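## Task

Take the mug out of the drawer currently holding it and put it into the wide cabinet's open drawer, then push every drawer fully closed. The mug must not drop more than a few centimetres or be struck hard. The cabinets must stay roughly where they are. The robot must not tip over or finish leaning. Anything that stays in place only because the robot is holding it does not count.

## Robot and tools

ROBOT. A simulated Hello Robot Stretch 3 with one arm: a two-wheeled base (0.33 m long, 0.34 m wide), a lift that slides up a mast, and a telescoping arm pointing out of the robot's RIGHT side, ending in a wrist and gripper. The gripper cannot be moved forward by the arm; drive the base for that. Turning on the spot pivots about the point midway between the drive wheels, 0.05 m behind the front edge. Stowed (arm in, wrist folded) the robot sweeps a 0.28 m radius circle when turning; an unfolded level wrist reaches past that circle. Loose objects may occasionally get nudged by something.

FRAMES. Base frame: origin on the floor between the drive wheels, x forward, y left, z up. hand_pose is reported in it, located where the closed fingertips meet; with all wrist joints at 0 its x axis points up, y back along the arm toward the mast, z toward the robot's rear. Odometry frame = base frame at the start of the scene. base_odometry uses wheel turns only, so slip shows as motion; heading is positive leftward, -3.142 to 3.142.

TOOL execute_actions(actions, cameras). actions holds one action or is empty (empty just reports state and images). An action may have:
- base: exactly one key. translate_m is a straight drive offset in metres from the base's current spot, forward positive, -1 to 1. rotate_rad is a turn offset in radians, counter-clockwise (left) positive, -3.2 to 3.2. No sideways motion. Offsets count from the pose in the last reported state.
- joints: absolute targets by name. lift_m 0 to 1.1 (arm height); arm_m 0 to 0.52 (extension); wrist_yaw_rad -1.345 to 4.42 (0 along the arm, positive toward the front, 3.0 folded over the base); wrist_pitch_rad -1.57 to 0.451 (0 level, negative tips down); wrist_roll_rad -2.911 to 2.911 (0 fingers side by side, level); gripper_m -0.089 to 0.179 (larger is wider; actual fingertip gap is smaller by about 0.007 near closed and 0.025 fully open, zero under 0.007); head_pan_rad -3.953 to 1.73 (0 forward, positive left, -1.57 looks along the arm); head_tilt_rad -1.53 to 0.419 (negative down). Done tolerances: 0.004 for the metre joints, 0.02 for yaw, roll and head, 0.05 for pitch.
- contact_limits: only arm_m, a motor_effort percentage 1 to 100 at which arm motion halts with contact_stop (negative sign when retracting). Smaller is gentler; too small halts immediately; it also caps holding force until the next action.
Motions in one action start together. Omitted joints or base may keep pushing toward earlier targets without any status showing it. Unknown keys or out-of-range values reject the whole call, and nothing moves. cameras: list from head_camera, nav_camera, wrist_camera, all; omitted/null/all gives every camera, [] none. If a result reports a stop, later execute_actions, wait and finished_scene calls in the same reply are skipped.

wait(seconds 0 to 10): no new command; returns state and images. zoom_image(camera, region [x0,y0,x1,y1] pixels, top-left origin, at most 504x504): enlarges part of that camera's latest full image. finished_scene(scene): ends the current scene by number, irreversibly, after the last command has been held; the result says if the task succeeded and gives the next task. Replying with no tool call ends everything.

RESULTS. base_status/joint_status: done (for the base, wheels turned as commanded even if slipping), off_target (stopped short, may still push; for the base something blocks it), contact_stop, time_out, torque_fault (the last three drop the target and hold the stopped position unless slack or off). on_its_own lists uncommanded behaviour; "held at" is the held target, not the position. Arm and lift halt when pushing firmly and go slack until recommanded; a slack lift may sink under load or be pushed up by closing fingers on a surface. Base, wrist and head never contact-stop. A wrist servo strained for several seconds shuts off for 10 s (limp, ignores commands). motor_effort: percent, positive toward higher values, bracket = peak; each has fixed bias and noise; rest effort outside its range suggests a load or contact; positive wheel effort pushes forward. lidar_m: 12 distances from the base origin, 30 degree sectors, 1st straight ahead, counter-clockwise (4th left, 7th behind, 10th right), '-' nothing; plane 0.17 m high, range 0.15 to 12 m, misses clear objects, thin legs, and may be blocked by the robot (5th sector, and more with the lift low). wrist_depth_mm and head_depth_mm: 7x7 median depths from top-left (head image sideways), '-' invalid. turned_by_wheels and turned_by_imu: turn since last result, left positive. base_tilt in degrees, forward/right positive, with a fixed bias up to about 4.

CAMERAS. head_camera and nav_camera ride the pan/tilt head; wrist_camera is on the gripper. Calibration K/D/T_world_to_cam lines (OpenCV conventions, base frame as world) are approximate and results list cameras whose numbers changed.

SPEED. Full base speed (0.30 m/s, 1.9 rad/s) only with lift_m under 0.30, arm_m under 0.03 and wrist_yaw_rad above 2.54; else 0.10 m/s, 0.63 rad/s. Shorter robot motion is better.

GRIPPING. Close by commanding gripper_m below the object's width (lower squeezes harder; overload makes it ease off, so things may slip; send a new value to re-squeeze). Open at least 0.02 above where contact occurred. Readings and done do not prove a grasp; check images.

AVOID. Fold/unfold the wrist only with lift_m 0.32 to 0.95, wrist_pitch_rad -0.4, roll near 0; once folded the lift may go down to 0.25. Yaw below -0.4 needs pitch -0.5 or lower. Pushing against something rigid with the gripper above about 0.45 m, higher contact limits, repeated pushes after a contact_stop, driving while holding or pushing a fixed thing, or snagging furniture (especially reversing) can tip the robot. If it leans: reverse the last move in small steps, free the gripper, and lower lift_m to about 0.2 if needed. Do not drop or knock objects, slam drawers, or shove cabinets.

Each tool is called after "Call:" as name(argument=value, ...) on one line, values as JSON.

## Session

Call:
execute_actions(actions=[])

Scene clock: 0.00 s.
base_odometry: x=+0.000 y=+0.000 heading=+0.000 (m, m, rad; odometry frame)
turned_by_wheels: +0.000 (rad since the last result)
turned_by_imu: +0.000 (rad since the last result)
base_tilt: forward=-2.6 right=+0.5 (deg)
lidar_m: 1.36 1.58 1.88 1.89 2.20 1.94 1.38 2.31 2.46 2.34 2.08 1.83
head_depth_mm: 1708 1691 1690 1682 1687 1655 1665 / 1755 1758 1761 1737 1720 1521 1446 / 1810 1826 1814 1809 1772 1290 1313 / 1848 1877 1875 1868 1829 1335 1355 / 1849 1981 1960 1950 1905 1382 1421 / 1835 2043 2049 2034 1982 1442 1465 / 1822 2136 2121 2103 2073 1496 1526
base_status: not commanded
joint_positions: lift_m=+0.500 arm_m=-0.002 wrist_yaw_rad=+3.002 wrist_pitch_rad=-0.553 wrist_roll_rad=+0.003 gripper_m=+0.037 head_pan_rad=-0.012 head_tilt_rad=-0.021
joint_status: not commanded
motor_effort: left_wheel=+1 right_wheel=+0 lift_m=+41 arm_m=+1 wrist_yaw_rad=+0 wrist_pitch_rad=+5 wrist_roll_rad=+0 gripper_m=+0 head_pan_rad=+0 head_tilt_rad=+2 (%)
hand_pose: x=+0.0074 y=+0.0602 z=+0.4840 quat_wxyz=(+0.241, +0.693, +0.145, +0.664) (m; base frame)
wrist_depth_mm: - - - - - - - / - - - - - - - / - - - - - - - / 888 874 906 912 912 958 940 / 756 749 - 777 794 783 804 / 662 668 - 672 669 685 688 / 582 582 - 597 597 611 601
pictures: head_camera (sideways: a quarter turn clockwise sets it upright), nav_camera (sideways: a quarter turn counterclockwise sets it upright), wrist_camera
Images, in order (width x height): head_camera 896x504, nav_camera 672x504, wrist_camera 644x364.

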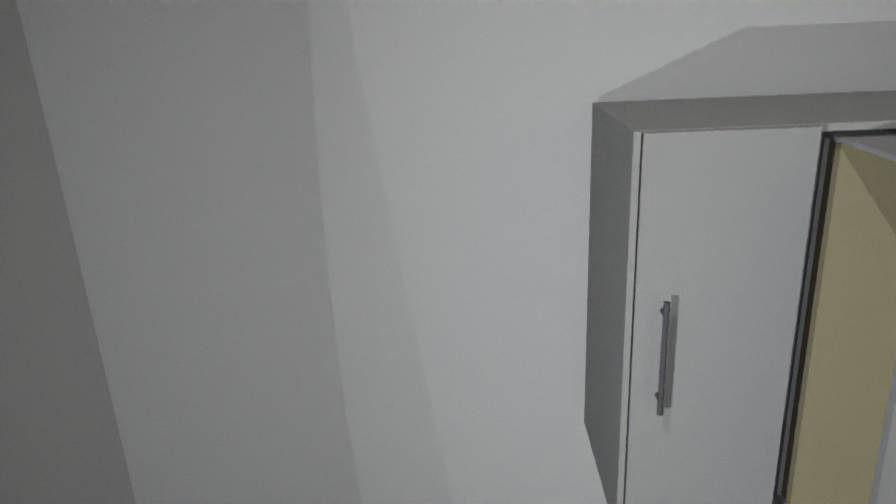

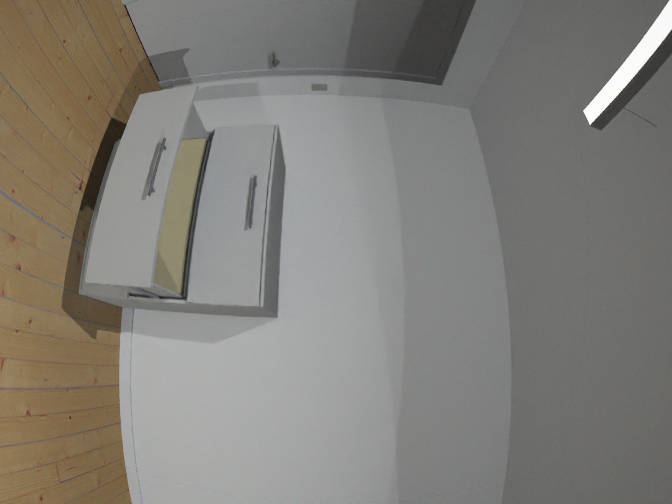

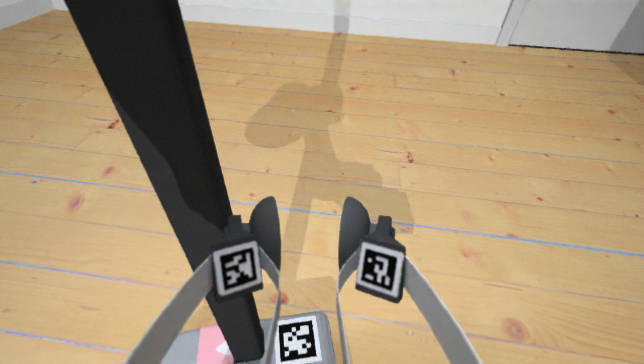

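Call:
execute_actions(actions=[{"joints": {"head_pan_rad": -3.1, "head_tilt_rad": -0.5}}], cameras=["head_camera", "nav_camera"])

Call:
execute_actions(actions=[{"joints": {"head_pan_rad": -1.57, "head_tilt_rad": -0.5}}], cameras=["nav_camera"])

Call:
execute_actions(actions=[{"joints": {"head_pan_rad": 0.2, "head_tilt_rad": -0.6}}], cameras=["head_camera", "nav_camera"])

Scene clock: 7.37 s.
base_odometry: x=+0.000 y=+0.000 heading=+0.000 (m, m, rad; odometry frame)
turned_by_wheels: +0.000 (rad since the last result)
turned_by_imu: +0.000 (rad since the last result)
base_tilt: forward=-2.7 right=+0.4 (deg)
lidar_m: 1.36 1.58 1.88 1.88 2.19 1.94 1.38 2.30 2.46 2.34 2.07 1.83
head_depth_mm: 1606 1722 1836 1971 2073 1678 1387 / 1658 1775 1897 1773 1927 1685 1383 / 1707 1840 1973 1616 1426 1687 1392 / 1773 1917 2061 1631 1335 1710 1400 / 1839 1982 2173 2330 1460 1715 1405 / 1920 2073 2265 2484 2137 1733 1419 / 2003 2167 2380 2623 2256 1738 1418
base_status: not commanded
joint_positions: lift_m=+0.500 arm_m=-0.002 wrist_yaw_rad=+3.002 wrist_pitch_rad=-0.553 wrist_roll_rad=+0.003 gripper_m=+0.037 head_pan_rad=-3.093 head_tilt_rad=-0.494
joint_status: all done
motor_effort: left_wheel=+0(0) right_wheel=+0(0) lift_m=+42(42) arm_m=+1(1) wrist_yaw_rad=+0(0) wrist_pitch_rad=+5(5) wrist_roll_rad=+0(0) gripper_m=+1(0) head_pan_rad=-5(53) head_tilt_rad=-3(39) (%)
hand_pose: x=+0.0074 y=+0.0602 z=+0.4840 quat_wxyz=(+0.241, +0.693, +0.145, +0.664) (m; base frame)
wrist_depth_mm: - - - - - - - / - - - - - - - / - - - - - - - / 882 899 907 912 929 926 943 / 743 753 - 769 793 798 799 / 651 654 - 667 672 687 693 / 587 586 - 595 593 605 609
pictures: head_camera (sideways: a quarter turn clockwise sets it upright), nav_camera (sideways: a quarter turn counterclockwise sets it upright)
camera_calibration (this result's frames):
head_camera: T_world_to_cam=[[0.439058, -0.0153935, -0.898327, 1.18572], [0.0757005, -0.995664, 0.0540601, -0.0609915], [-0.895264, -0.0917393, -0.435989, 0.525155], [0, 0, 0, 1]] pos_world=[-0.0458295, 0.00570264, 1.29742]
nav_camera: T_world_to_cam=[[-0.42676, -0.0222849, 0.90409, -1.13274], [-0.0570784, 0.998367, -0.00233416, 0.0555038], [-0.902562, -0.0526001, -0.427335, 0.518262], [0, 0, 0, 1]] pos_world=[-0.0124782, -0.0533956, 1.2457]
Images, in order (width x height): head_camera 896x504, nav_camera 672x504.

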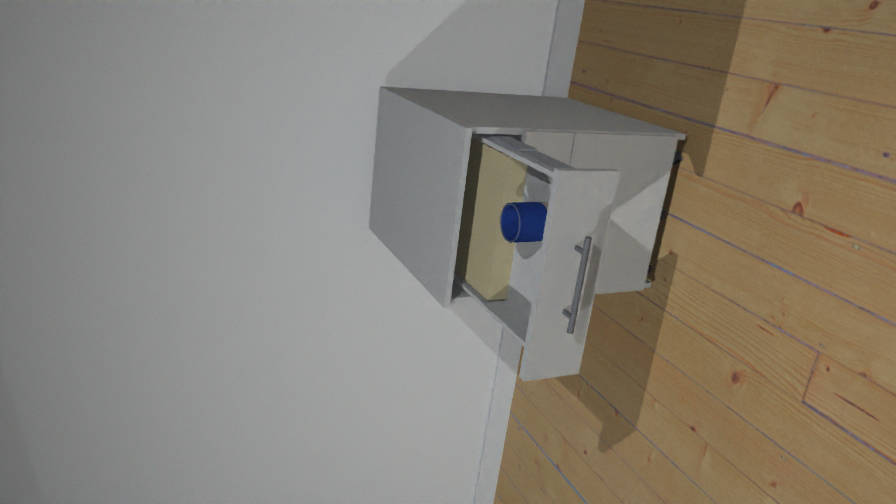

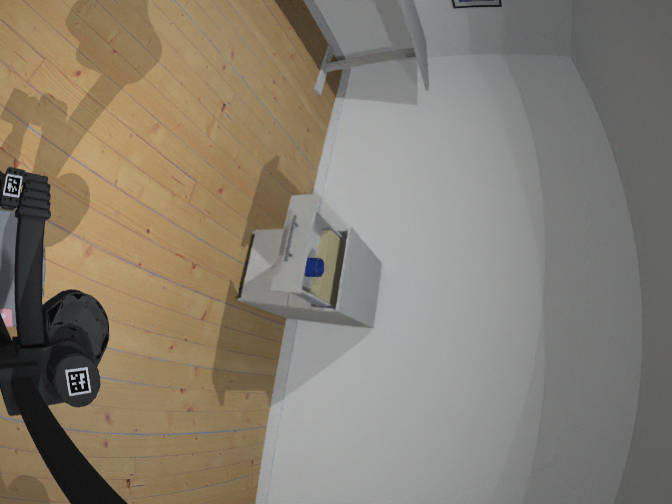

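Scene clock: 8.67 s.
base_odometry: x=+0.000 y=+0.000 heading=+0.000 (m, m, rad; odometry frame)
turned_by_wheels: +0.000 (rad since the last result)
turned_by_imu: +0.000 (rad since the last result)
base_tilt: forward=-2.6 right=+0.4 (deg)
lidar_m: 1.36 1.58 1.89 1.89 2.19 1.95 1.38 2.31 2.45 2.35 2.07 1.83
head_depth_mm: 2378 2529 2724 2875 2157 1689 1384 / 2457 2608 2855 2924 2167 1691 1390 / 2517 2706 2893 3035 2186 1706 1390 / 2628 2800 2667 2628 2187 1703 1401 / 2686 2895 2458 2568 2193 1726 1402 / 2767 2970 3221 3148 2244 1736 1426 / 2687 2799 2861 2827 2251 1737 1423
base_status: not commanded
joint_positions: lift_m=+0.500 arm_m=-0.002 wrist_yaw_rad=+3.002 wrist_pitch_rad=-0.553 wrist_roll_rad=+0.003 gripper_m=+0.037 head_pan_rad=-1.577 head_tilt_rad=-0.494
joint_status: all done
motor_effort: left_wheel=+0(0) right_wheel=+0(0) lift_m=+41(41) arm_m=+1(1) wrist_yaw_rad=+0(0) wrist_pitch_rad=+5(5) wrist_roll_rad=+0(0) gripper_m=+0(0) head_pan_rad=+4(52) head_tilt_rad=-4(3) (%)
hand_pose: x=+0.0074 y=+0.0602 z=+0.4840 quat_wxyz=(+0.241, +0.693, +0.145, +0.664) (m; base frame)
wrist_depth_mm: - - - - - - - / - - - - - - - / - - - - - - - / 884 891 910 903 902 919 952 / 759 747 - 776 801 782 792 / 651 663 - 665 671 686 690 / 584 590 - 601 593 607 605
pictures: nav_camera (sideways: a quarter turn counterclockwise sets it upright)
camera_calibration (this result's frames):
nav_camera: T_world_to_cam=[[-0.00132159, -0.42734, 0.90409, -1.13534], [-0.999996, -0.00184562, -0.00233416, 0.0612556], [0.00266609, -0.904089, -0.427336, 0.51274], [0, 0, 0, 1]] pos_world=[0.0583879, -0.0214992, 1.2457]
Images, in order (width x height): nav_camera 672x504.

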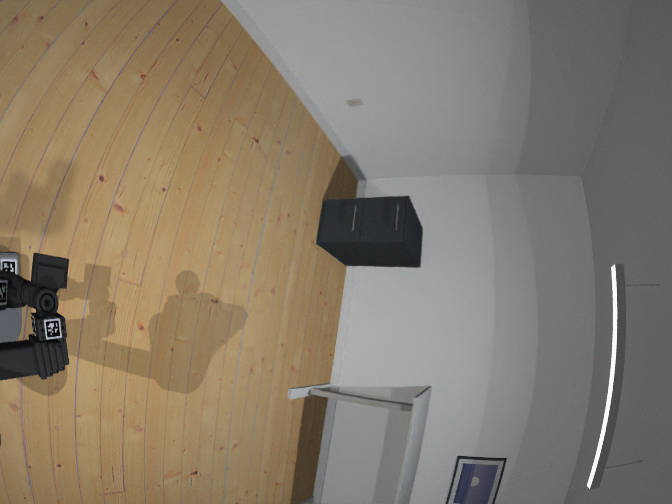

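Scene clock: 10.07 s.
base_odometry: x=+0.000 y=+0.000 heading=+0.000 (m, m, rad; odometry frame)
turned_by_wheels: +0.000 (rad since the last result)
turned_by_imu: +0.000 (rad since the last result)
base_tilt: forward=-2.7 right=+0.4 (deg)
lidar_m: 1.36 1.59 1.88 1.89 2.20 1.95 1.37 2.31 2.46 2.34 2.07 1.83
head_depth_mm: 1546 1338 1305 1456 1646 1532 1291 / 1622 1364 1376 1478 1259 1545 1291 / 1694 1408 1454 1273 1350 1561 1303 / 1798 1480 1548 1331 1759 1563 1308 / 1895 1575 1649 1408 1884 1573 1318 / 2005 2167 2428 1500 1957 1585 1323 / 2083 2257 2404 2368 1969 1575 1327
base_status: not commanded
joint_positions: lift_m=+0.500 arm_m=-0.002 wrist_yaw_rad=+3.002 wrist_pitch_rad=-0.553 wrist_roll_rad=+0.003 gripper_m=+0.037 head_pan_rad=+0.193 head_tilt_rad=-0.593
joint_status: all done
motor_effort: left_wheel=+0(0) right_wheel=+1(0) lift_m=+42(41) arm_m=+1(1) wrist_yaw_rad=+0(0) wrist_pitch_rad=+5(5) wrist_roll_rad=+0(0) gripper_m=+1(0) head_pan_rad=+5(51) head_tilt_rad=-5(18) (%)
hand_pose: x=+0.0074 y=+0.0602 z=+0.4840 quat_wxyz=(+0.241, +0.693, +0.145, +0.664) (m; base frame)
wrist_depth_mm: - - - - - - - / - - - - - - - / - - - - - - - / 876 894 918 911 909 936 940 / 758 767 - 772 798 793 799 / 659 661 - 664 674 678 694 / 581 590 - 601 600 609 606
pictures: head_camera (sideways: a quarter turn clockwise sets it upright), nav_camera (sideways: a quarter turn counterclockwise sets it upright)
camera_calibration (this result's frames):
head_camera: T_world_to_cam=[[-0.521471, -0.0642895, -0.850843, 1.12965], [-0.212389, 0.975553, 0.0564582, -0.0623491], [0.826413, 0.210151, -0.522377, 0.627059], [0, 0, 0, 1]] pos_world=[0.0576264, 0.00167199, 1.29223]
nav_camera: T_world_to_cam=[[0.504503, 0.0999327, 0.857607, -1.07779], [0.199437, -0.979906, -0.0031389, 0.0549864], [0.84006, 0.172622, -0.514296, 0.620784], [0, 0, 0, 1]] pos_world=[0.0112883, 0.0544273, 1.24376]
Images, in order (width x height): head_camera 896x504, nav_camera 672x504.

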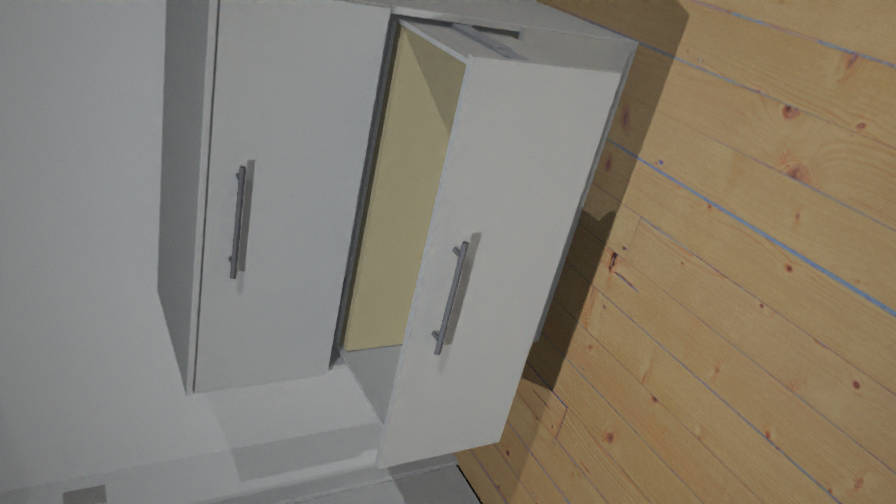

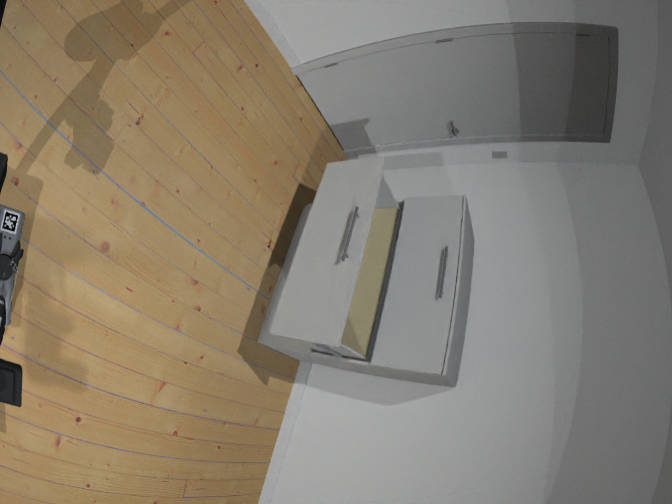

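Call:
execute_actions(actions=[{"base": {"rotate_rad": 0.335}, "joints": {"lift_m": 0.27, "head_pan_rad": -1.57, "head_tilt_rad": -0.8}}], cameras=[])

Call:
execute_actions(actions=[{"base": {"translate_m": -0.77}}], cameras=[])

Call:
execute_actions(actions=[{"base": {"rotate_rad": -2.255}}], cameras=["head_camera", "nav_camera"])

Scene clock: 34.33 s.
base_odometry: x=+0.000 y=+0.000 heading=+0.335 (m, m, rad; odometry frame)
turned_by_wheels: +0.335 (rad since the last result)
turned_by_imu: +0.340 (rad since the last result)
base_tilt: forward=-2.7 right=+0.4 (deg)
lidar_m: 1.44 1.91 1.88 2.04 1.97 1.38 1.45 2.46 2.34 2.34 1.85 1.36
head_depth_mm: 2099 2222 2370 1882 1559 1339 1168 / 2703 2365 2357 1900 1566 1344 1178 / 2852 3052 2419 1905 1590 1346 1175 / 2534 2810 2421 1909 1591 1359 1187 / 2273 2506 2425 1945 1602 1362 1189 / 2069 2255 2387 1947 1613 1367 1195 / 1882 2028 2218 1977 1624 1380 1202
base_status: done
joint_positions: lift_m=+0.270 arm_m=-0.002 wrist_yaw_rad=+3.002 wrist_pitch_rad=-0.553 wrist_roll_rad=+0.003 gripper_m=+0.037 head_pan_rad=-1.563 head_tilt_rad=-0.790
joint_status: all done
motor_effort: left_wheel=-2(5) right_wheel=+5(9) lift_m=+24(34) arm_m=+1(1) wrist_yaw_rad=+0(0) wrist_pitch_rad=+6(6) wrist_roll_rad=+0(0) gripper_m=+1(0) head_pan_rad=-4(53) head_tilt_rad=-6(32) (%)
hand_pose: x=+0.0074 y=+0.0601 z=+0.2540 quat_wxyz=(+0.241, +0.693, +0.145, +0.664) (m; base frame)
wrist_depth_mm: - - - - - - - / 831 - 850 886 883 907 921 / 660 662 679 684 694 701 720 / 548 546 560 573 578 582 589 / 470 502 - - 498 497 499 / - - - - 423 426 434 / - - - - 372 381 382
pictures: none
No camera images: the call's "cameras" was empty. Leave "cameras" out to get every camera's image.

Scene clock: 38.70 s.
base_odometry: x=-0.727 y=-0.253 heading=+0.335 (m, m, rad; odometry frame)
turned_by_wheels: +0.000 (rad since the last result)
turned_by_imu: +0.000 (rad since the last result)
base_tilt: forward=-2.7 right=+0.4 (deg)
lidar_m: 2.11 2.37 2.34 1.69 0.73 0.72 1.43 2.15 1.99 2.27 2.48 2.09
head_depth_mm: 2215 2453 2344 1865 1563 1333 1172 / 2374 2599 2366 1896 1567 1341 1172 / 2381 2589 2394 1906 1584 1353 1176 / 2186 2275 2415 1914 1591 1359 1186 / 2224 2369 2454 1947 1608 1369 1190 / 2776 2965 2478 1947 1605 1372 1194 / 2551 2729 2500 1954 1622 1382 1203
base_status: done
joint_positions: lift_m=+0.270 arm_m=-0.002 wrist_yaw_rad=+3.002 wrist_pitch_rad=-0.553 wrist_roll_rad=+0.003 gripper_m=+0.037 head_pan_rad=-1.563 head_tilt_rad=-0.790
joint_status: not commanded
motor_effort: left_wheel=-2(8) right_wheel=+4(9) lift_m=+24(24) arm_m=+0(1) wrist_yaw_rad=+0(0) wrist_pitch_rad=+6(6) wrist_roll_rad=+0(0) gripper_m=+0(0) head_pan_rad=-3(3) head_tilt_rad=-6(6) (%)
hand_pose: x=+0.0074 y=+0.0601 z=+0.2540 quat_wxyz=(+0.241, +0.693, +0.145, +0.664) (m; base frame)
wrist_depth_mm: - - - - - - - / 826 - 863 883 893 906 926 / 649 662 688 691 694 710 712 / 554 553 566 567 576 580 589 / 471 501 - - 499 495 497 / - - - - 422 428 434 / - - - - 376 378 384
pictures: none
No camera images: the call's "cameras" was empty. Leave "cameras" out to get every camera's image.

Scene clock: 41.27 s.
base_odometry: x=-0.727 y=-0.253 heading=-1.920 (m, m, rad; odometry frame)
turned_by_wheels: -2.255 (rad since the last result)
turned_by_imu: -2.291 (rad since the last result)
base_tilt: forward=-2.6 right=+0.4 (deg)
lidar_m: 1.99 2.27 2.32 2.45 2.36 2.47 2.35 1.98 1.39 0.72 0.73 1.79
head_depth_mm: 1144 1289 1462 1699 1550 1333 1168 / 1145 1285 1463 1626 1462 750 1174 / 1144 1278 1199 980 922 743 1164 / 1140 1276 1209 987 925 806 1157 / 1134 1276 1220 991 936 813 1172 / 1134 1265 1358 1005 953 787 1176 / 1128 1266 1440 1682 1617 1379 1203
base_status: done
joint_positions: lift_m=+0.270 arm_m=-0.002 wrist_yaw_rad=+3.002 wrist_pitch_rad=-0.553 wrist_roll_rad=+0.003 gripper_m=+0.037 head_pan_rad=-1.563 head_tilt_rad=-0.791
joint_status: not commanded
motor_effort: left_wheel=+2(8) right_wheel=-4(11) lift_m=+25(25) arm_m=+0(0) wrist_yaw_rad=+0(0) wrist_pitch_rad=+6(5) wrist_roll_rad=+0(0) gripper_m=+0(0) head_pan_rad=-4(4) head_tilt_rad=-6(6) (%)
hand_pose: x=+0.0074 y=+0.0601 z=+0.2540 quat_wxyz=(+0.241, +0.693, +0.145, +0.664) (m; base frame)
wrist_depth_mm: - - - - - - - / 838 - 857 885 898 898 928 / 662 664 684 685 700 713 719 / 553 548 567 562 578 582 588 / 471 509 - - 494 498 494 / - - - - 421 429 435 / - - - - 375 379 382
pictures: head_camera (sideways: a quarter turn clockwise sets it upright), nav_camera (sideways: a quarter turn counterclockwise sets it upright)
camera_calibration (this result's frames):
head_camera: T_world_to_cam=[[0.0317312, 0.681525, -0.731107, 0.970185], [0.99807, 0.0174634, 0.0595968, -0.073804], [0.0533842, -0.731587, -0.679655, 0.836378], [0, 0, 0, 1]] pos_world=[-0.0017729, -0.048033, 1.28216]
nav_camera: T_world_to_cam=[[0.00643961, -0.672937, 0.739671, -0.921011], [-0.999881, -0.0146844, -0.0046545, 0.0642744], [0.0139938, -0.739554, -0.672952, 0.832223], [0, 0, 0, 1]] pos_world=[0.0585518, -0.00336542, 1.24159]
Images, in order (width x height): head_camera 896x504, nav_camera 672x504.

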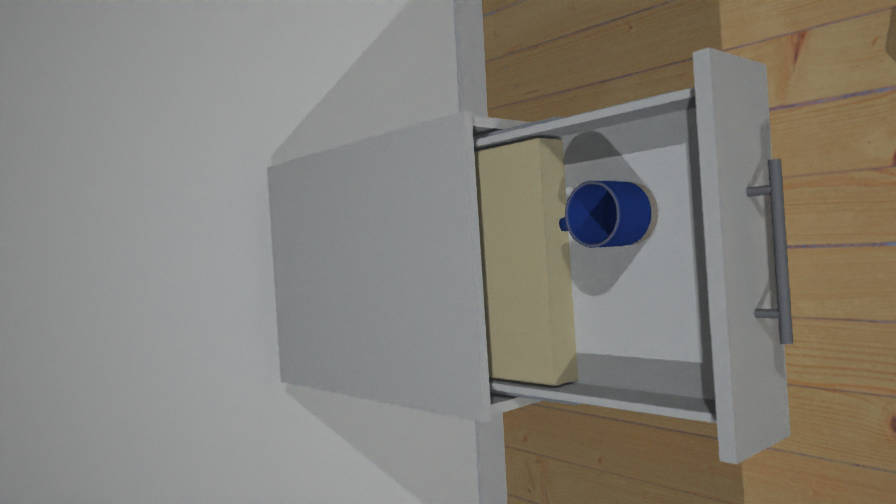

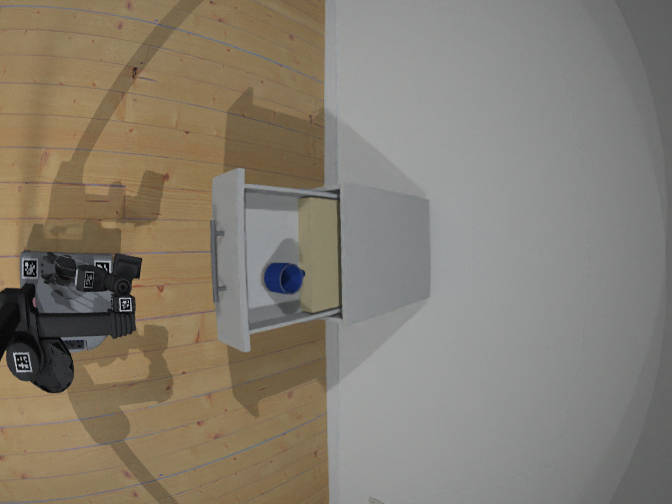

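Call:
execute_actions(actions=[{"joints": {"lift_m": 0.78, "wrist_pitch_rad": -0.4}}], cameras=[])

Call:
execute_actions(actions=[{"joints": {"lift_m": 0.9, "wrist_yaw_rad": 0.0, "gripper_m": 0.15}}], cameras=[])

Call:
execute_actions(actions=[{"joints": {"wrist_pitch_rad": -1.57, "arm_m": 0.25}}])

Scene clock: 57.40 s.
base_odometry: x=-0.727 y=-0.253 heading=-1.920 (m, m, rad; odometry frame)
turned_by_wheels: +0.000 (rad since the last result)
turned_by_imu: +0.000 (rad since the last result)
base_tilt: forward=-2.6 right=+0.4 (deg)
lidar_m: 1.98 2.26 2.32 2.45 2.35 2.48 2.35 1.98 1.39 0.72 0.73 1.79
head_depth_mm: 1140 1280 1465 1709 1567 1337 - / 1145 1284 1461 1623 1461 751 - / 1140 1286 1205 982 921 743 - / 1143 1276 1213 986 930 810 - / 1142 1275 1222 988 930 812 1168 / 1128 1277 1371 1003 954 789 1180 / 1130 1269 1438 1681 1612 1383 1200
base_status: not commanded
joint_positions: lift_m=+0.780 arm_m=-0.002 wrist_yaw_rad=+3.002 wrist_pitch_rad=-0.418 wrist_roll_rad=+0.003 gripper_m=+0.037 head_pan_rad=-1.563 head_tilt_rad=-0.791
joint_status: all done
motor_effort: left_wheel=+3(3) right_wheel=-5(4) lift_m=+54(56) arm_m=+1(1) wrist_yaw_rad=+0(0) wrist_pitch_rad=+8(10) wrist_roll_rad=+0(0) gripper_m=+0(0) head_pan_rad=-4(4) head_tilt_rad=-5(6) (%)
hand_pose: x=+0.0101 y=+0.0789 z=+0.7921 quat_wxyz=(+0.195, +0.701, +0.098, +0.679) (m; base frame)
wrist_depth_mm: - - - - - - - / - - - - - - - / - - - - - - - / - - - - - - - / - - - - - - - / - - - - - - - / 932 909 940 936 958 957 965
pictures: none
No camera images: the call's "cameras" was empty. Leave "cameras" out to get every camera's image.

Scene clock: 59.90 s.
base_odometry: x=-0.727 y=-0.253 heading=-1.920 (m, m, rad; odometry frame)
turned_by_wheels: +0.000 (rad since the last result)
turned_by_imu: +0.000 (rad since the last result)
base_tilt: forward=-2.6 right=+0.4 (deg)
lidar_m: 1.98 2.27 2.32 2.45 2.36 2.47 2.35 1.98 1.39 0.72 0.73 1.79
head_depth_mm: 1144 1290 1475 1701 1636 - - / 1140 1282 1460 1630 1549 - - / 1138 1280 1208 976 - - - / 1136 1276 1207 988 926 738 1157 / 1141 1275 1221 987 933 814 1167 / 1130 1269 1366 1008 955 786 1174 / 1130 1264 1448 1678 1616 1381 1199
base_status: not commanded
joint_positions: lift_m=+0.900 arm_m=-0.002 wrist_yaw_rad=+0.002 wrist_pitch_rad=-0.418 wrist_roll_rad=+0.003 gripper_m=+0.150 head_pan_rad=-1.563 head_tilt_rad=-0.791
joint_status: all done
motor_effort: left_wheel=+3(3) right_wheel=-5(5) lift_m=+55(57) arm_m=+0(0) wrist_yaw_rad=-2(3) wrist_pitch_rad=+8(9) wrist_roll_rad=+0(0) gripper_m=+1(82) head_pan_rad=-4(3) head_tilt_rad=-6(6) (%)
hand_pose: x=-0.0211 y=-0.3677 z=+0.9123 quat_wxyz=(+0.691, +0.147, -0.692, -0.146) (m; base frame)
wrist_depth_mm: 947 945 962 992 - - - / - - - - - - - / - - 849 922 - - - / - - 663 667 - - - / - 642 623 647 - - - / - 563 580 570 - - - / - 548 517 513 - - -
pictures: none
No camera images: the call's "cameras" was empty. Leave "cameras" out to get every camera's image.

Scene clock: 62.97 s.
base_odometry: x=-0.727 y=-0.253 heading=-1.920 (m, m, rad; odometry frame)
turned_by_wheels: +0.000 (rad since the last result)
turned_by_imu: +0.000 (rad since the last result)
base_tilt: forward=-2.7 right=+0.5 (deg)
lidar_m: 1.98 2.27 2.32 2.45 2.37 2.47 2.35 1.98 1.39 0.72 0.73 1.80
head_depth_mm: 1138 1267 - 1722 1559 1332 1172 / 1144 1260 - 1733 992 747 1178 / 1142 1281 - - 890 742 1164 / 1140 1274 1207 989 932 806 1166 / 1135 1270 1221 989 934 816 1175 / 1128 1273 1370 1006 954 786 1179 / 1125 1271 1443 1684 1620 1381 1205
base_status: not commanded
joint_positions: lift_m=+0.900 arm_m=+0.250 wrist_yaw_rad=+0.000 wrist_pitch_rad=-1.564 wrist_roll_rad=+0.003 gripper_m=+0.150 head_pan_rad=-1.563 head_tilt_rad=-0.791
joint_status: all done
motor_effort: left_wheel=+2(3) right_wheel=-5(4) lift_m=+55(54) arm_m=+3(3) wrist_yaw_rad=+0(2) wrist_pitch_rad=-2(5) wrist_roll_rad=+0(0) gripper_m=+1(1) head_pan_rad=-4(5) head_tilt_rad=-6(6) (%)
hand_pose: x=-0.0216 y=-0.3722 z=+0.7818 quat_wxyz=(+0.501, +0.498, -0.502, -0.500) (m; base frame)
wrist_depth_mm: 842 380 383 380 874 892 893 / 892 392 398 400 899 922 914 / 920 401 408 407 417 950 945 / 947 363 377 379 964 975 988 / 967 994 1000 - - - - / 997 - - - - - - / - - - - - - -
pictures: head_camera (sideways: a quarter turn clockwise sets it upright), nav_camera (sideways: a quarter turn counterclockwise sets it upright), wrist_camera
camera_calibration (this result's frames):
head_camera: T_world_to_cam=[[0.0317315, 0.681525, -0.731107, 0.970185], [0.99807, 0.0174629, 0.0595968, -0.073804], [0.0533839, -0.731587, -0.679655, 0.836378], [0, 0, 0, 1]] pos_world=[-0.00177293, -0.048033, 1.28216]
nav_camera: T_world_to_cam=[[0.00643929, -0.672938, 0.739671, -0.921011], [-0.999881, -0.0146839, -0.00465451, 0.0642744], [0.0139934, -0.739554, -0.672952, 0.832223], [0, 0, 0, 1]] pos_world=[0.0585518, -0.00336544, 1.24159]
wrist_camera: T_world_to_cam=[[-0.999974, -0.00474627, -0.00545343, -0.0199736], [-0.00578567, 0.977687, 0.209988, 0.227669], [0.00433509, 0.210014, -0.977689, 1.00885], [0, 0, 0, 1]] pos_world=[-0.0230293, -0.434557, 0.938427]
Images, in order (width x height): head_camera 896x504, nav_camera 672x504, wrist_camera 644x364.

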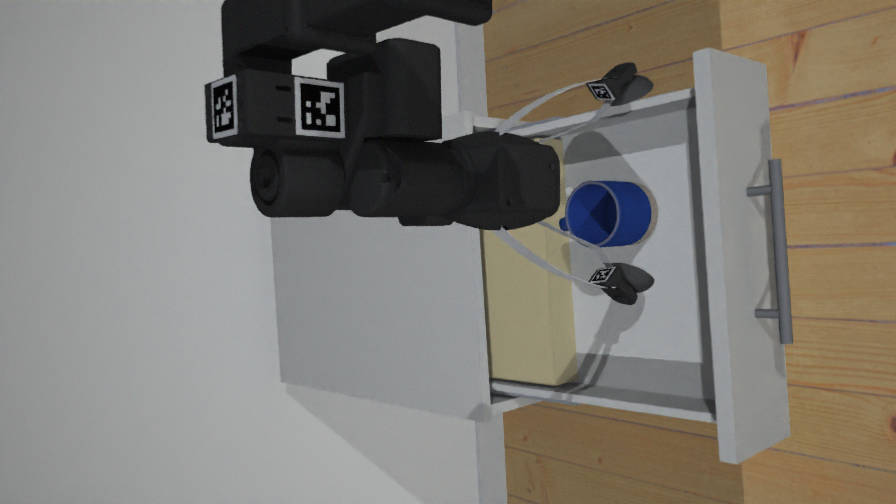

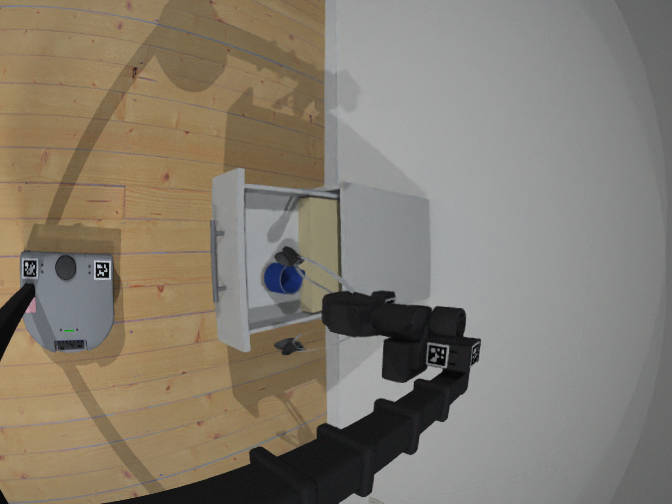

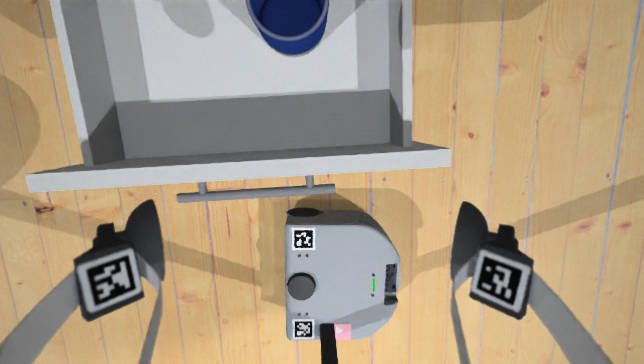

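Call:
execute_actions(actions=[{"base": {"translate_m": 0.028}, "joints": {"arm_m": 0.39, "lift_m": 0.82}}], cameras=["head_camera", "wrist_camera"])

Scene clock: 72.93 s.
base_odometry: x=-0.737 y=-0.279 heading=-1.920 (m, m, rad; odometry frame)
turned_by_wheels: +0.000 (rad since the last result)
turned_by_imu: +0.000 (rad since the last result)
base_tilt: forward=-2.7 right=+0.4 (deg)
lidar_m: 1.96 2.24 2.28 2.45 2.36 2.50 2.38 1.98 1.39 0.71 0.73 1.79
head_depth_mm: 1147 1284 1415 - 1523 1254 1169 / 1139 1273 - 1001 922 745 1177 / 1138 1277 - 972 897 738 1160 / 1131 1272 1211 988 927 808 1164 / 1132 1273 1220 986 929 812 1175 / 1130 1266 1410 1565 1528 786 1176 / 1128 1268 1446 1680 1625 1381 1199
base_status: done
joint_positions: lift_m=+0.820 arm_m=+0.390 wrist_yaw_rad=+0.000 wrist_pitch_rad=-1.565 wrist_roll_rad=+0.003 gripper_m=+0.150 head_pan_rad=-1.563 head_tilt_rad=-0.791
joint_status: all done
motor_effort: left_wheel=+3(6) right_wheel=-5(7) lift_m=+24(47) arm_m=+4(3) wrist_yaw_rad=+0(0) wrist_pitch_rad=-2(2) wrist_roll_rad=+0(0) gripper_m=+1(1) head_pan_rad=-3(4) head_tilt_rad=-6(6) (%)
hand_pose: x=-0.0216 y=-0.5120 z=+0.7028 quat_wxyz=(+0.501, +0.498, -0.502, -0.500) (m; base frame)
wrist_depth_mm: 260 262 264 274 284 802 817 / 288 318 319 322 321 839 841 / 301 327 328 324 332 864 874 / 313 336 339 332 343 883 901 / 872 348 350 354 354 927 923 / 905 343 357 343 328 - 957 / 282 277 270 266 268 987 -
pictures: head_camera (sideways: a quarter turn clockwise sets it upright), wrist_camera
camera_calibration (this result's frames):
head_camera: T_world_to_cam=[[0.0317315, 0.681525, -0.731107, 0.970185], [0.99807, 0.0174629, 0.0595968, -0.073804], [0.0533839, -0.731587, -0.679655, 0.836378], [0, 0, 0, 1]] pos_world=[-0.00177293, -0.048033, 1.28216]
wrist_camera: T_world_to_cam=[[-0.999974, -0.00469482, -0.00545822, -0.0210371], [-0.00574095, 0.977466, 0.211015, 0.380044], [0.00434455, 0.211041, -0.977468, 0.9613], [0, 0, 0, 1]] pos_world=[-0.0230312, -0.574453, 0.85933]
Images, in order (width x height): head_camera 896x504, wrist_camera 644x364.

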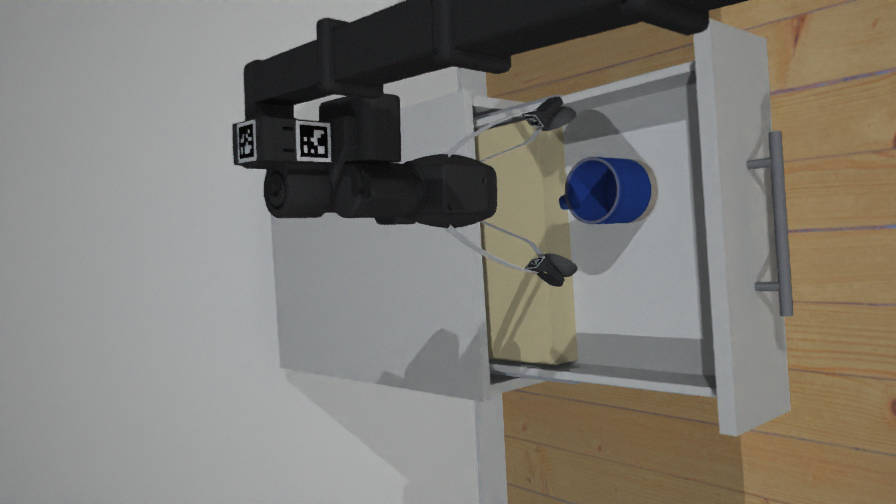

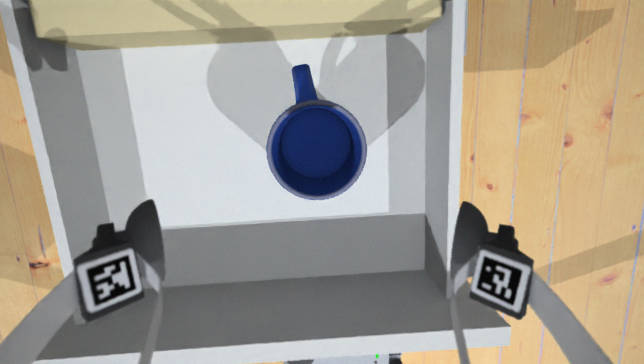

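Call:
execute_actions(actions=[{"joints": {"arm_m": 0.424, "lift_m": 0.77}}], cameras=["wrist_camera"])

Call:
execute_actions(actions=[{"joints": {"lift_m": 0.69}}], cameras=["head_camera", "wrist_camera"])

Scene clock: 87.07 s.
base_odometry: x=-0.737 y=-0.279 heading=-1.920 (m, m, rad; odometry frame)
turned_by_wheels: +0.000 (rad since the last result)
turned_by_imu: +0.000 (rad since the last result)
base_tilt: forward=-2.6 right=+0.4 (deg)
lidar_m: 1.96 2.25 2.28 2.45 2.36 2.50 2.37 1.98 1.39 0.72 0.73 1.79
head_depth_mm: 1141 1285 1464 1651 - 753 1157 / 1139 1287 - 974 916 744 1174 / 1136 1279 - - 898 737 1159 / 1134 1277 1208 987 931 807 1162 / 1132 1274 1225 988 933 811 1168 / 1132 1272 1417 1569 1529 789 1175 / 1126 1265 1440 1674 1619 1380 1204
base_status: not commanded
joint_positions: lift_m=+0.770 arm_m=+0.424 wrist_yaw_rad=+0.000 wrist_pitch_rad=-1.566 wrist_roll_rad=+0.003 gripper_m=+0.150 head_pan_rad=-1.563 head_tilt_rad=-0.791
joint_status: all done
motor_effort: left_wheel=+3(3) right_wheel=-5(5) lift_m=+24(24) arm_m=+4(4) wrist_yaw_rad=+0(1) wrist_pitch_rad=-2(2) wrist_roll_rad=+0(0) gripper_m=+1(1) head_pan_rad=-4(4) head_tilt_rad=-6(7) (%)
hand_pose: x=-0.0216 y=-0.5459 z=+0.6528 quat_wxyz=(+0.501, +0.498, -0.502, -0.500) (m; base frame)
wrist_depth_mm: 214 215 217 219 221 763 771 / 260 271 272 275 275 777 789 / 274 278 281 280 285 819 842 / 282 286 287 283 292 839 838 / 280 295 300 243 304 861 884 / 265 311 309 311 315 - 907 / 288 315 317 313 305 932 930
pictures: wrist_camera
camera_calibration (this result's frames):
wrist_camera: T_world_to_cam=[[-0.999974, -0.00469264, -0.00545972, -0.0214671], [-0.00574056, 0.977397, 0.211336, 0.423499], [0.00434459, 0.211362, -0.977398, 0.91971], [0, 0, 0, 1]] pos_world=[-0.0230312, -0.608419, 0.809306]
Images, in order (width x height): wrist_camera 644x364.

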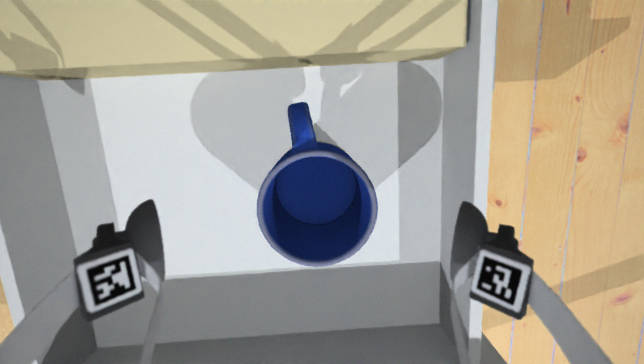

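Scene clock: 88.63 s.
base_odometry: x=-0.737 y=-0.279 heading=-1.920 (m, m, rad; odometry frame)
turned_by_wheels: +0.000 (rad since the last result)
turned_by_imu: +0.000 (rad since the last result)
base_tilt: forward=-2.6 right=+0.5 (deg)
lidar_m: 1.96 2.24 2.28 2.45 2.35 2.50 2.37 1.98 1.39 0.72 0.73 1.79
head_depth_mm: 1142 1285 1463 1706 1615 - - / 1143 1276 1431 - 913 746 1177 / 1139 1282 1237 - 878 736 1156 / 1135 1268 1206 986 932 809 1162 / 1133 1277 1219 989 930 814 1169 / 1138 1274 1417 1568 1534 786 1173 / 1127 1267 1440 1669 1617 1388 1196
base_status: not commanded
joint_positions: lift_m=+0.690 arm_m=+0.424 wrist_yaw_rad=+0.000 wrist_pitch_rad=-1.566 wrist_roll_rad=+0.003 gripper_m=+0.150 head_pan_rad=-1.563 head_tilt_rad=-0.791
joint_status: all done
motor_effort: left_wheel=+2(3) right_wheel=-5(4) lift_m=+24(24) arm_m=+4(4) wrist_yaw_rad=+0(0) wrist_pitch_rad=-2(2) wrist_roll_rad=+0(0) gripper_m=+1(0) head_pan_rad=-3(4) head_tilt_rad=-6(6) (%)
hand_pose: x=-0.0216 y=-0.5459 z=+0.5728 quat_wxyz=(+0.501, +0.498, -0.502, -0.500) (m; base frame)
wrist_depth_mm: 142 142 145 154 164 164 148 / 194 195 196 196 199 189 716 / 199 201 202 201 206 192 731 / 206 207 208 202 211 195 761 / 212 214 208 209 198 175 783 / 218 223 180 176 162 - 832 / 229 229 231 147 236 206 855
pictures: head_camera (sideways: a quarter turn clockwise sets it upright), wrist_camera
camera_calibration (this result's frames):
head_camera: T_world_to_cam=[[0.0317317, 0.681524, -0.731107, 0.970185], [0.99807, 0.0174625, 0.0595968, -0.073804], [0.0533836, -0.731587, -0.679655, 0.836378], [0, 0, 0, 1]] pos_world=[-0.00177294, -0.048033, 1.28216]
wrist_camera: T_world_to_cam=[[-0.999974, -0.00469274, -0.00545972, -0.0219039], [-0.00574065, 0.977397, 0.211336, 0.440405], [0.00434457, 0.211361, -0.977398, 0.841529], [0, 0, 0, 1]] pos_world=[-0.0230312, -0.60842, 0.729316]
Images, in order (width x height): head_camera 896x504, wrist_camera 644x364.

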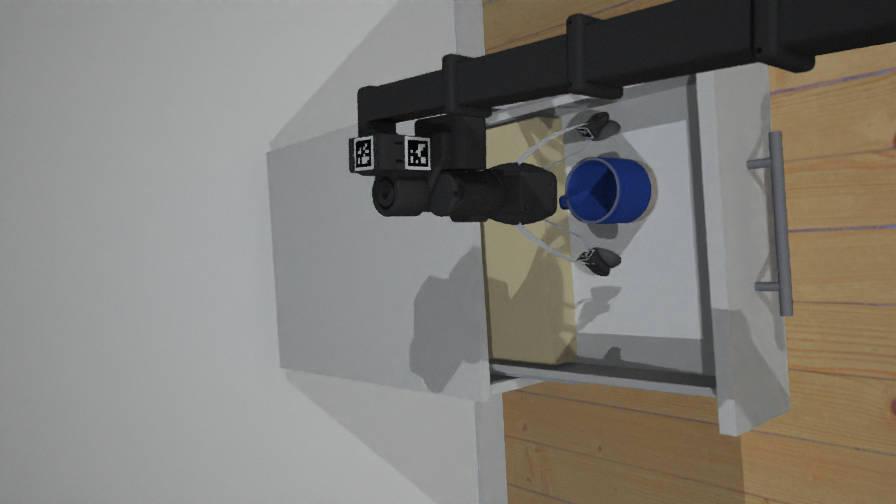

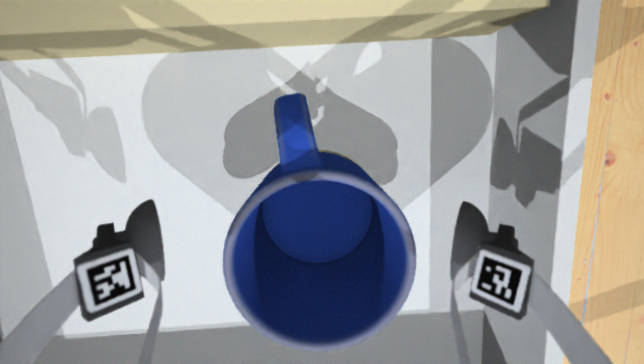

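Call:
execute_actions(actions=[{"joints": {"gripper_m": 0.04}}], cameras=["wrist_camera"])

Call:
execute_actions(actions=[{"joints": {"lift_m": 0.85}}], cameras=["head_camera", "wrist_camera"])

Scene clock: 93.83 s.
base_odometry: x=-0.737 y=-0.279 heading=-1.920 (m, m, rad; odometry frame)
turned_by_wheels: +0.000 (rad since the last result)
turned_by_imu: +0.000 (rad since the last result)
base_tilt: forward=-2.7 right=+0.5 (deg)
lidar_m: 1.96 2.24 2.28 2.45 2.35 2.50 2.38 1.98 1.39 0.72 0.73 1.79
head_depth_mm: 1146 1285 1469 1716 1617 - - / 1145 1281 1432 - 918 745 1173 / 1141 1285 1240 - 887 736 1161 / 1132 1276 1212 988 931 809 1164 / 1130 1269 1224 989 932 812 1168 / 1134 1267 1420 1573 1533 786 1177 / 1127 1265 1446 1670 1625 1376 1205
base_status: not commanded
joint_positions: lift_m=+0.690 arm_m=+0.424 wrist_yaw_rad=+0.000 wrist_pitch_rad=-1.566 wrist_roll_rad=+0.003 gripper_m=+0.041 head_pan_rad=-1.563 head_tilt_rad=-0.791
joint_status: all done
motor_effort: left_wheel=+2(2) right_wheel=-2(5) lift_m=+24(24) arm_m=+4(4) wrist_yaw_rad=+0(0) wrist_pitch_rad=-2(2) wrist_roll_rad=+0(0) gripper_m=-21(95) head_pan_rad=-3(3) head_tilt_rad=-6(6) (%)
hand_pose: x=-0.0216 y=-0.5459 z=+0.5728 quat_wxyz=(+0.501, +0.498, -0.502, -0.500) (m; base frame)
wrist_depth_mm: 142 142 146 154 164 164 693 / 194 194 195 196 199 189 721 / 199 200 201 202 206 192 740 / 206 207 207 202 211 194 765 / 212 214 165 208 168 198 785 / 220 220 152 176 151 189 828 / 226 231 230 147 236 222 865
pictures: wrist_camera
camera_calibration (this result's frames):
wrist_camera: T_world_to_cam=[[-0.999974, -0.00469441, -0.00545971, -0.0219049], [-0.00574228, 0.977397, 0.211336, 0.440407], [0.0043442, 0.211362, -0.977398, 0.841517], [0, 0, 0, 1]] pos_world=[-0.0230311, -0.60842, 0.729304]
Images, in order (width x height): wrist_camera 644x364.

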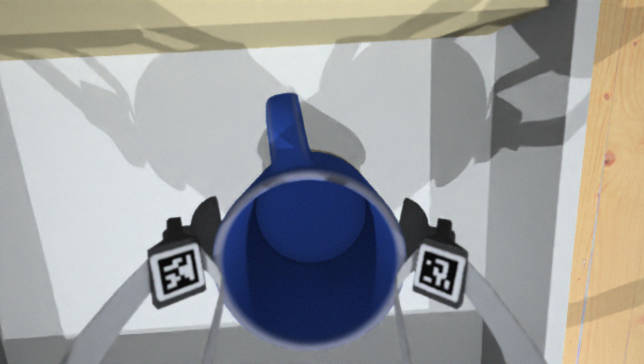

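Scene clock: 96.13 s.
base_odometry: x=-0.737 y=-0.279 heading=-1.920 (m, m, rad; odometry frame)
turned_by_wheels: +0.000 (rad since the last result)
turned_by_imu: +0.000 (rad since the last result)
base_tilt: forward=-2.6 right=+0.4 (deg)
lidar_m: 1.96 2.24 2.28 2.45 2.36 2.50 2.38 1.98 1.39 0.72 0.73 1.79
head_depth_mm: 1142 1285 - - 1557 1286 1173 / 1137 1235 1524 1002 918 745 1172 / 1137 1256 - 924 879 738 1162 / 1139 1274 1210 987 924 811 1163 / 1136 1268 1222 988 929 813 1173 / 1131 1268 1412 1568 1539 785 1174 / 1129 1264 1439 1676 1615 1387 1198
base_status: not commanded
joint_positions: lift_m=+0.849 arm_m=+0.424 wrist_yaw_rad=+0.000 wrist_pitch_rad=-1.566 wrist_roll_rad=+0.003 gripper_m=+0.044 head_pan_rad=-1.563 head_tilt_rad=-0.791
joint_status: all done
motor_effort: left_wheel=+2(3) right_wheel=-4(4) lift_m=+57(60) arm_m=+4(4) wrist_yaw_rad=+0(0) wrist_pitch_rad=-2(2) wrist_roll_rad=+0(0) gripper_m=-19(21) head_pan_rad=-4(3) head_tilt_rad=-6(6) (%)
hand_pose: x=-0.0216 y=-0.5459 z=+0.7318 quat_wxyz=(+0.501, +0.498, -0.502, -0.500) (m; base frame)
wrist_depth_mm: 287 289 290 293 296 842 847 / 323 295 308 342 318 868 873 / 844 356 355 357 362 879 921 / 885 365 366 202 374 931 945 / 902 375 168 208 167 973 970 / 946 346 153 177 150 999 - / 997 325 306 147 305 - -
pictures: head_camera (sideways: a quarter turn clockwise sets it upright), wrist_camera
camera_calibration (this result's frames):
head_camera: T_world_to_cam=[[0.0317316, 0.681525, -0.731107, 0.970185], [0.99807, 0.0174626, 0.0595968, -0.073804], [0.0533837, -0.731587, -0.679655, 0.836378], [0, 0, 0, 1]] pos_world=[-0.00177294, -0.048033, 1.28216]
wrist_camera: T_world_to_cam=[[-0.999974, -0.00469122, -0.00545972, -0.0210351], [-0.00573916, 0.977397, 0.211336, 0.406815], [0.00434489, 0.211361, -0.977398, 0.99691], [0, 0, 0, 1]] pos_world=[-0.0230313, -0.608427, 0.888288]
Images, in order (width x height): head_camera 896x504, wrist_camera 644x364.

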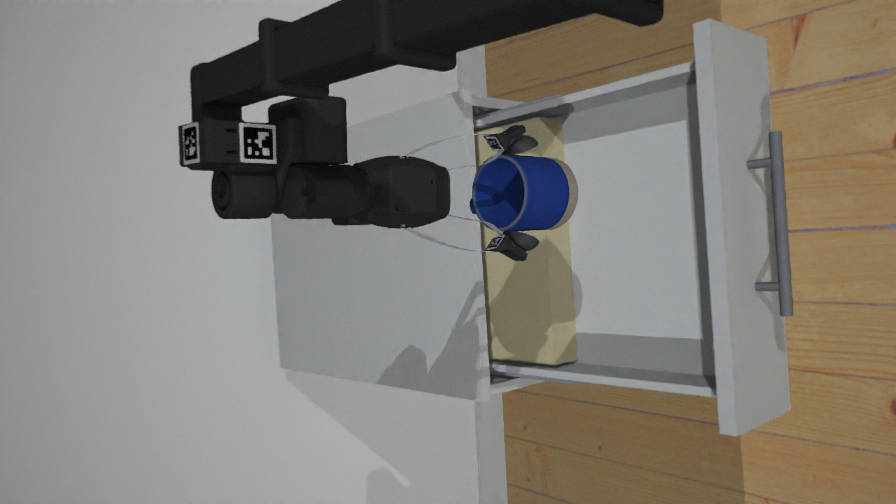

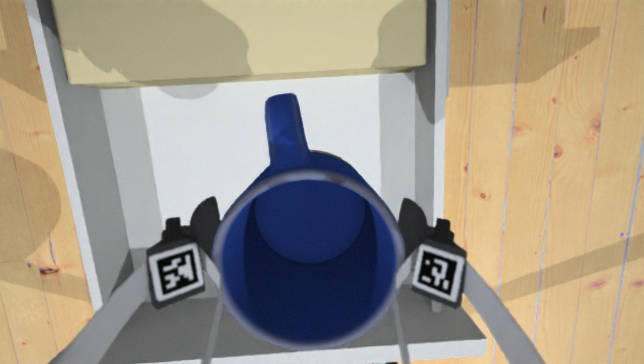

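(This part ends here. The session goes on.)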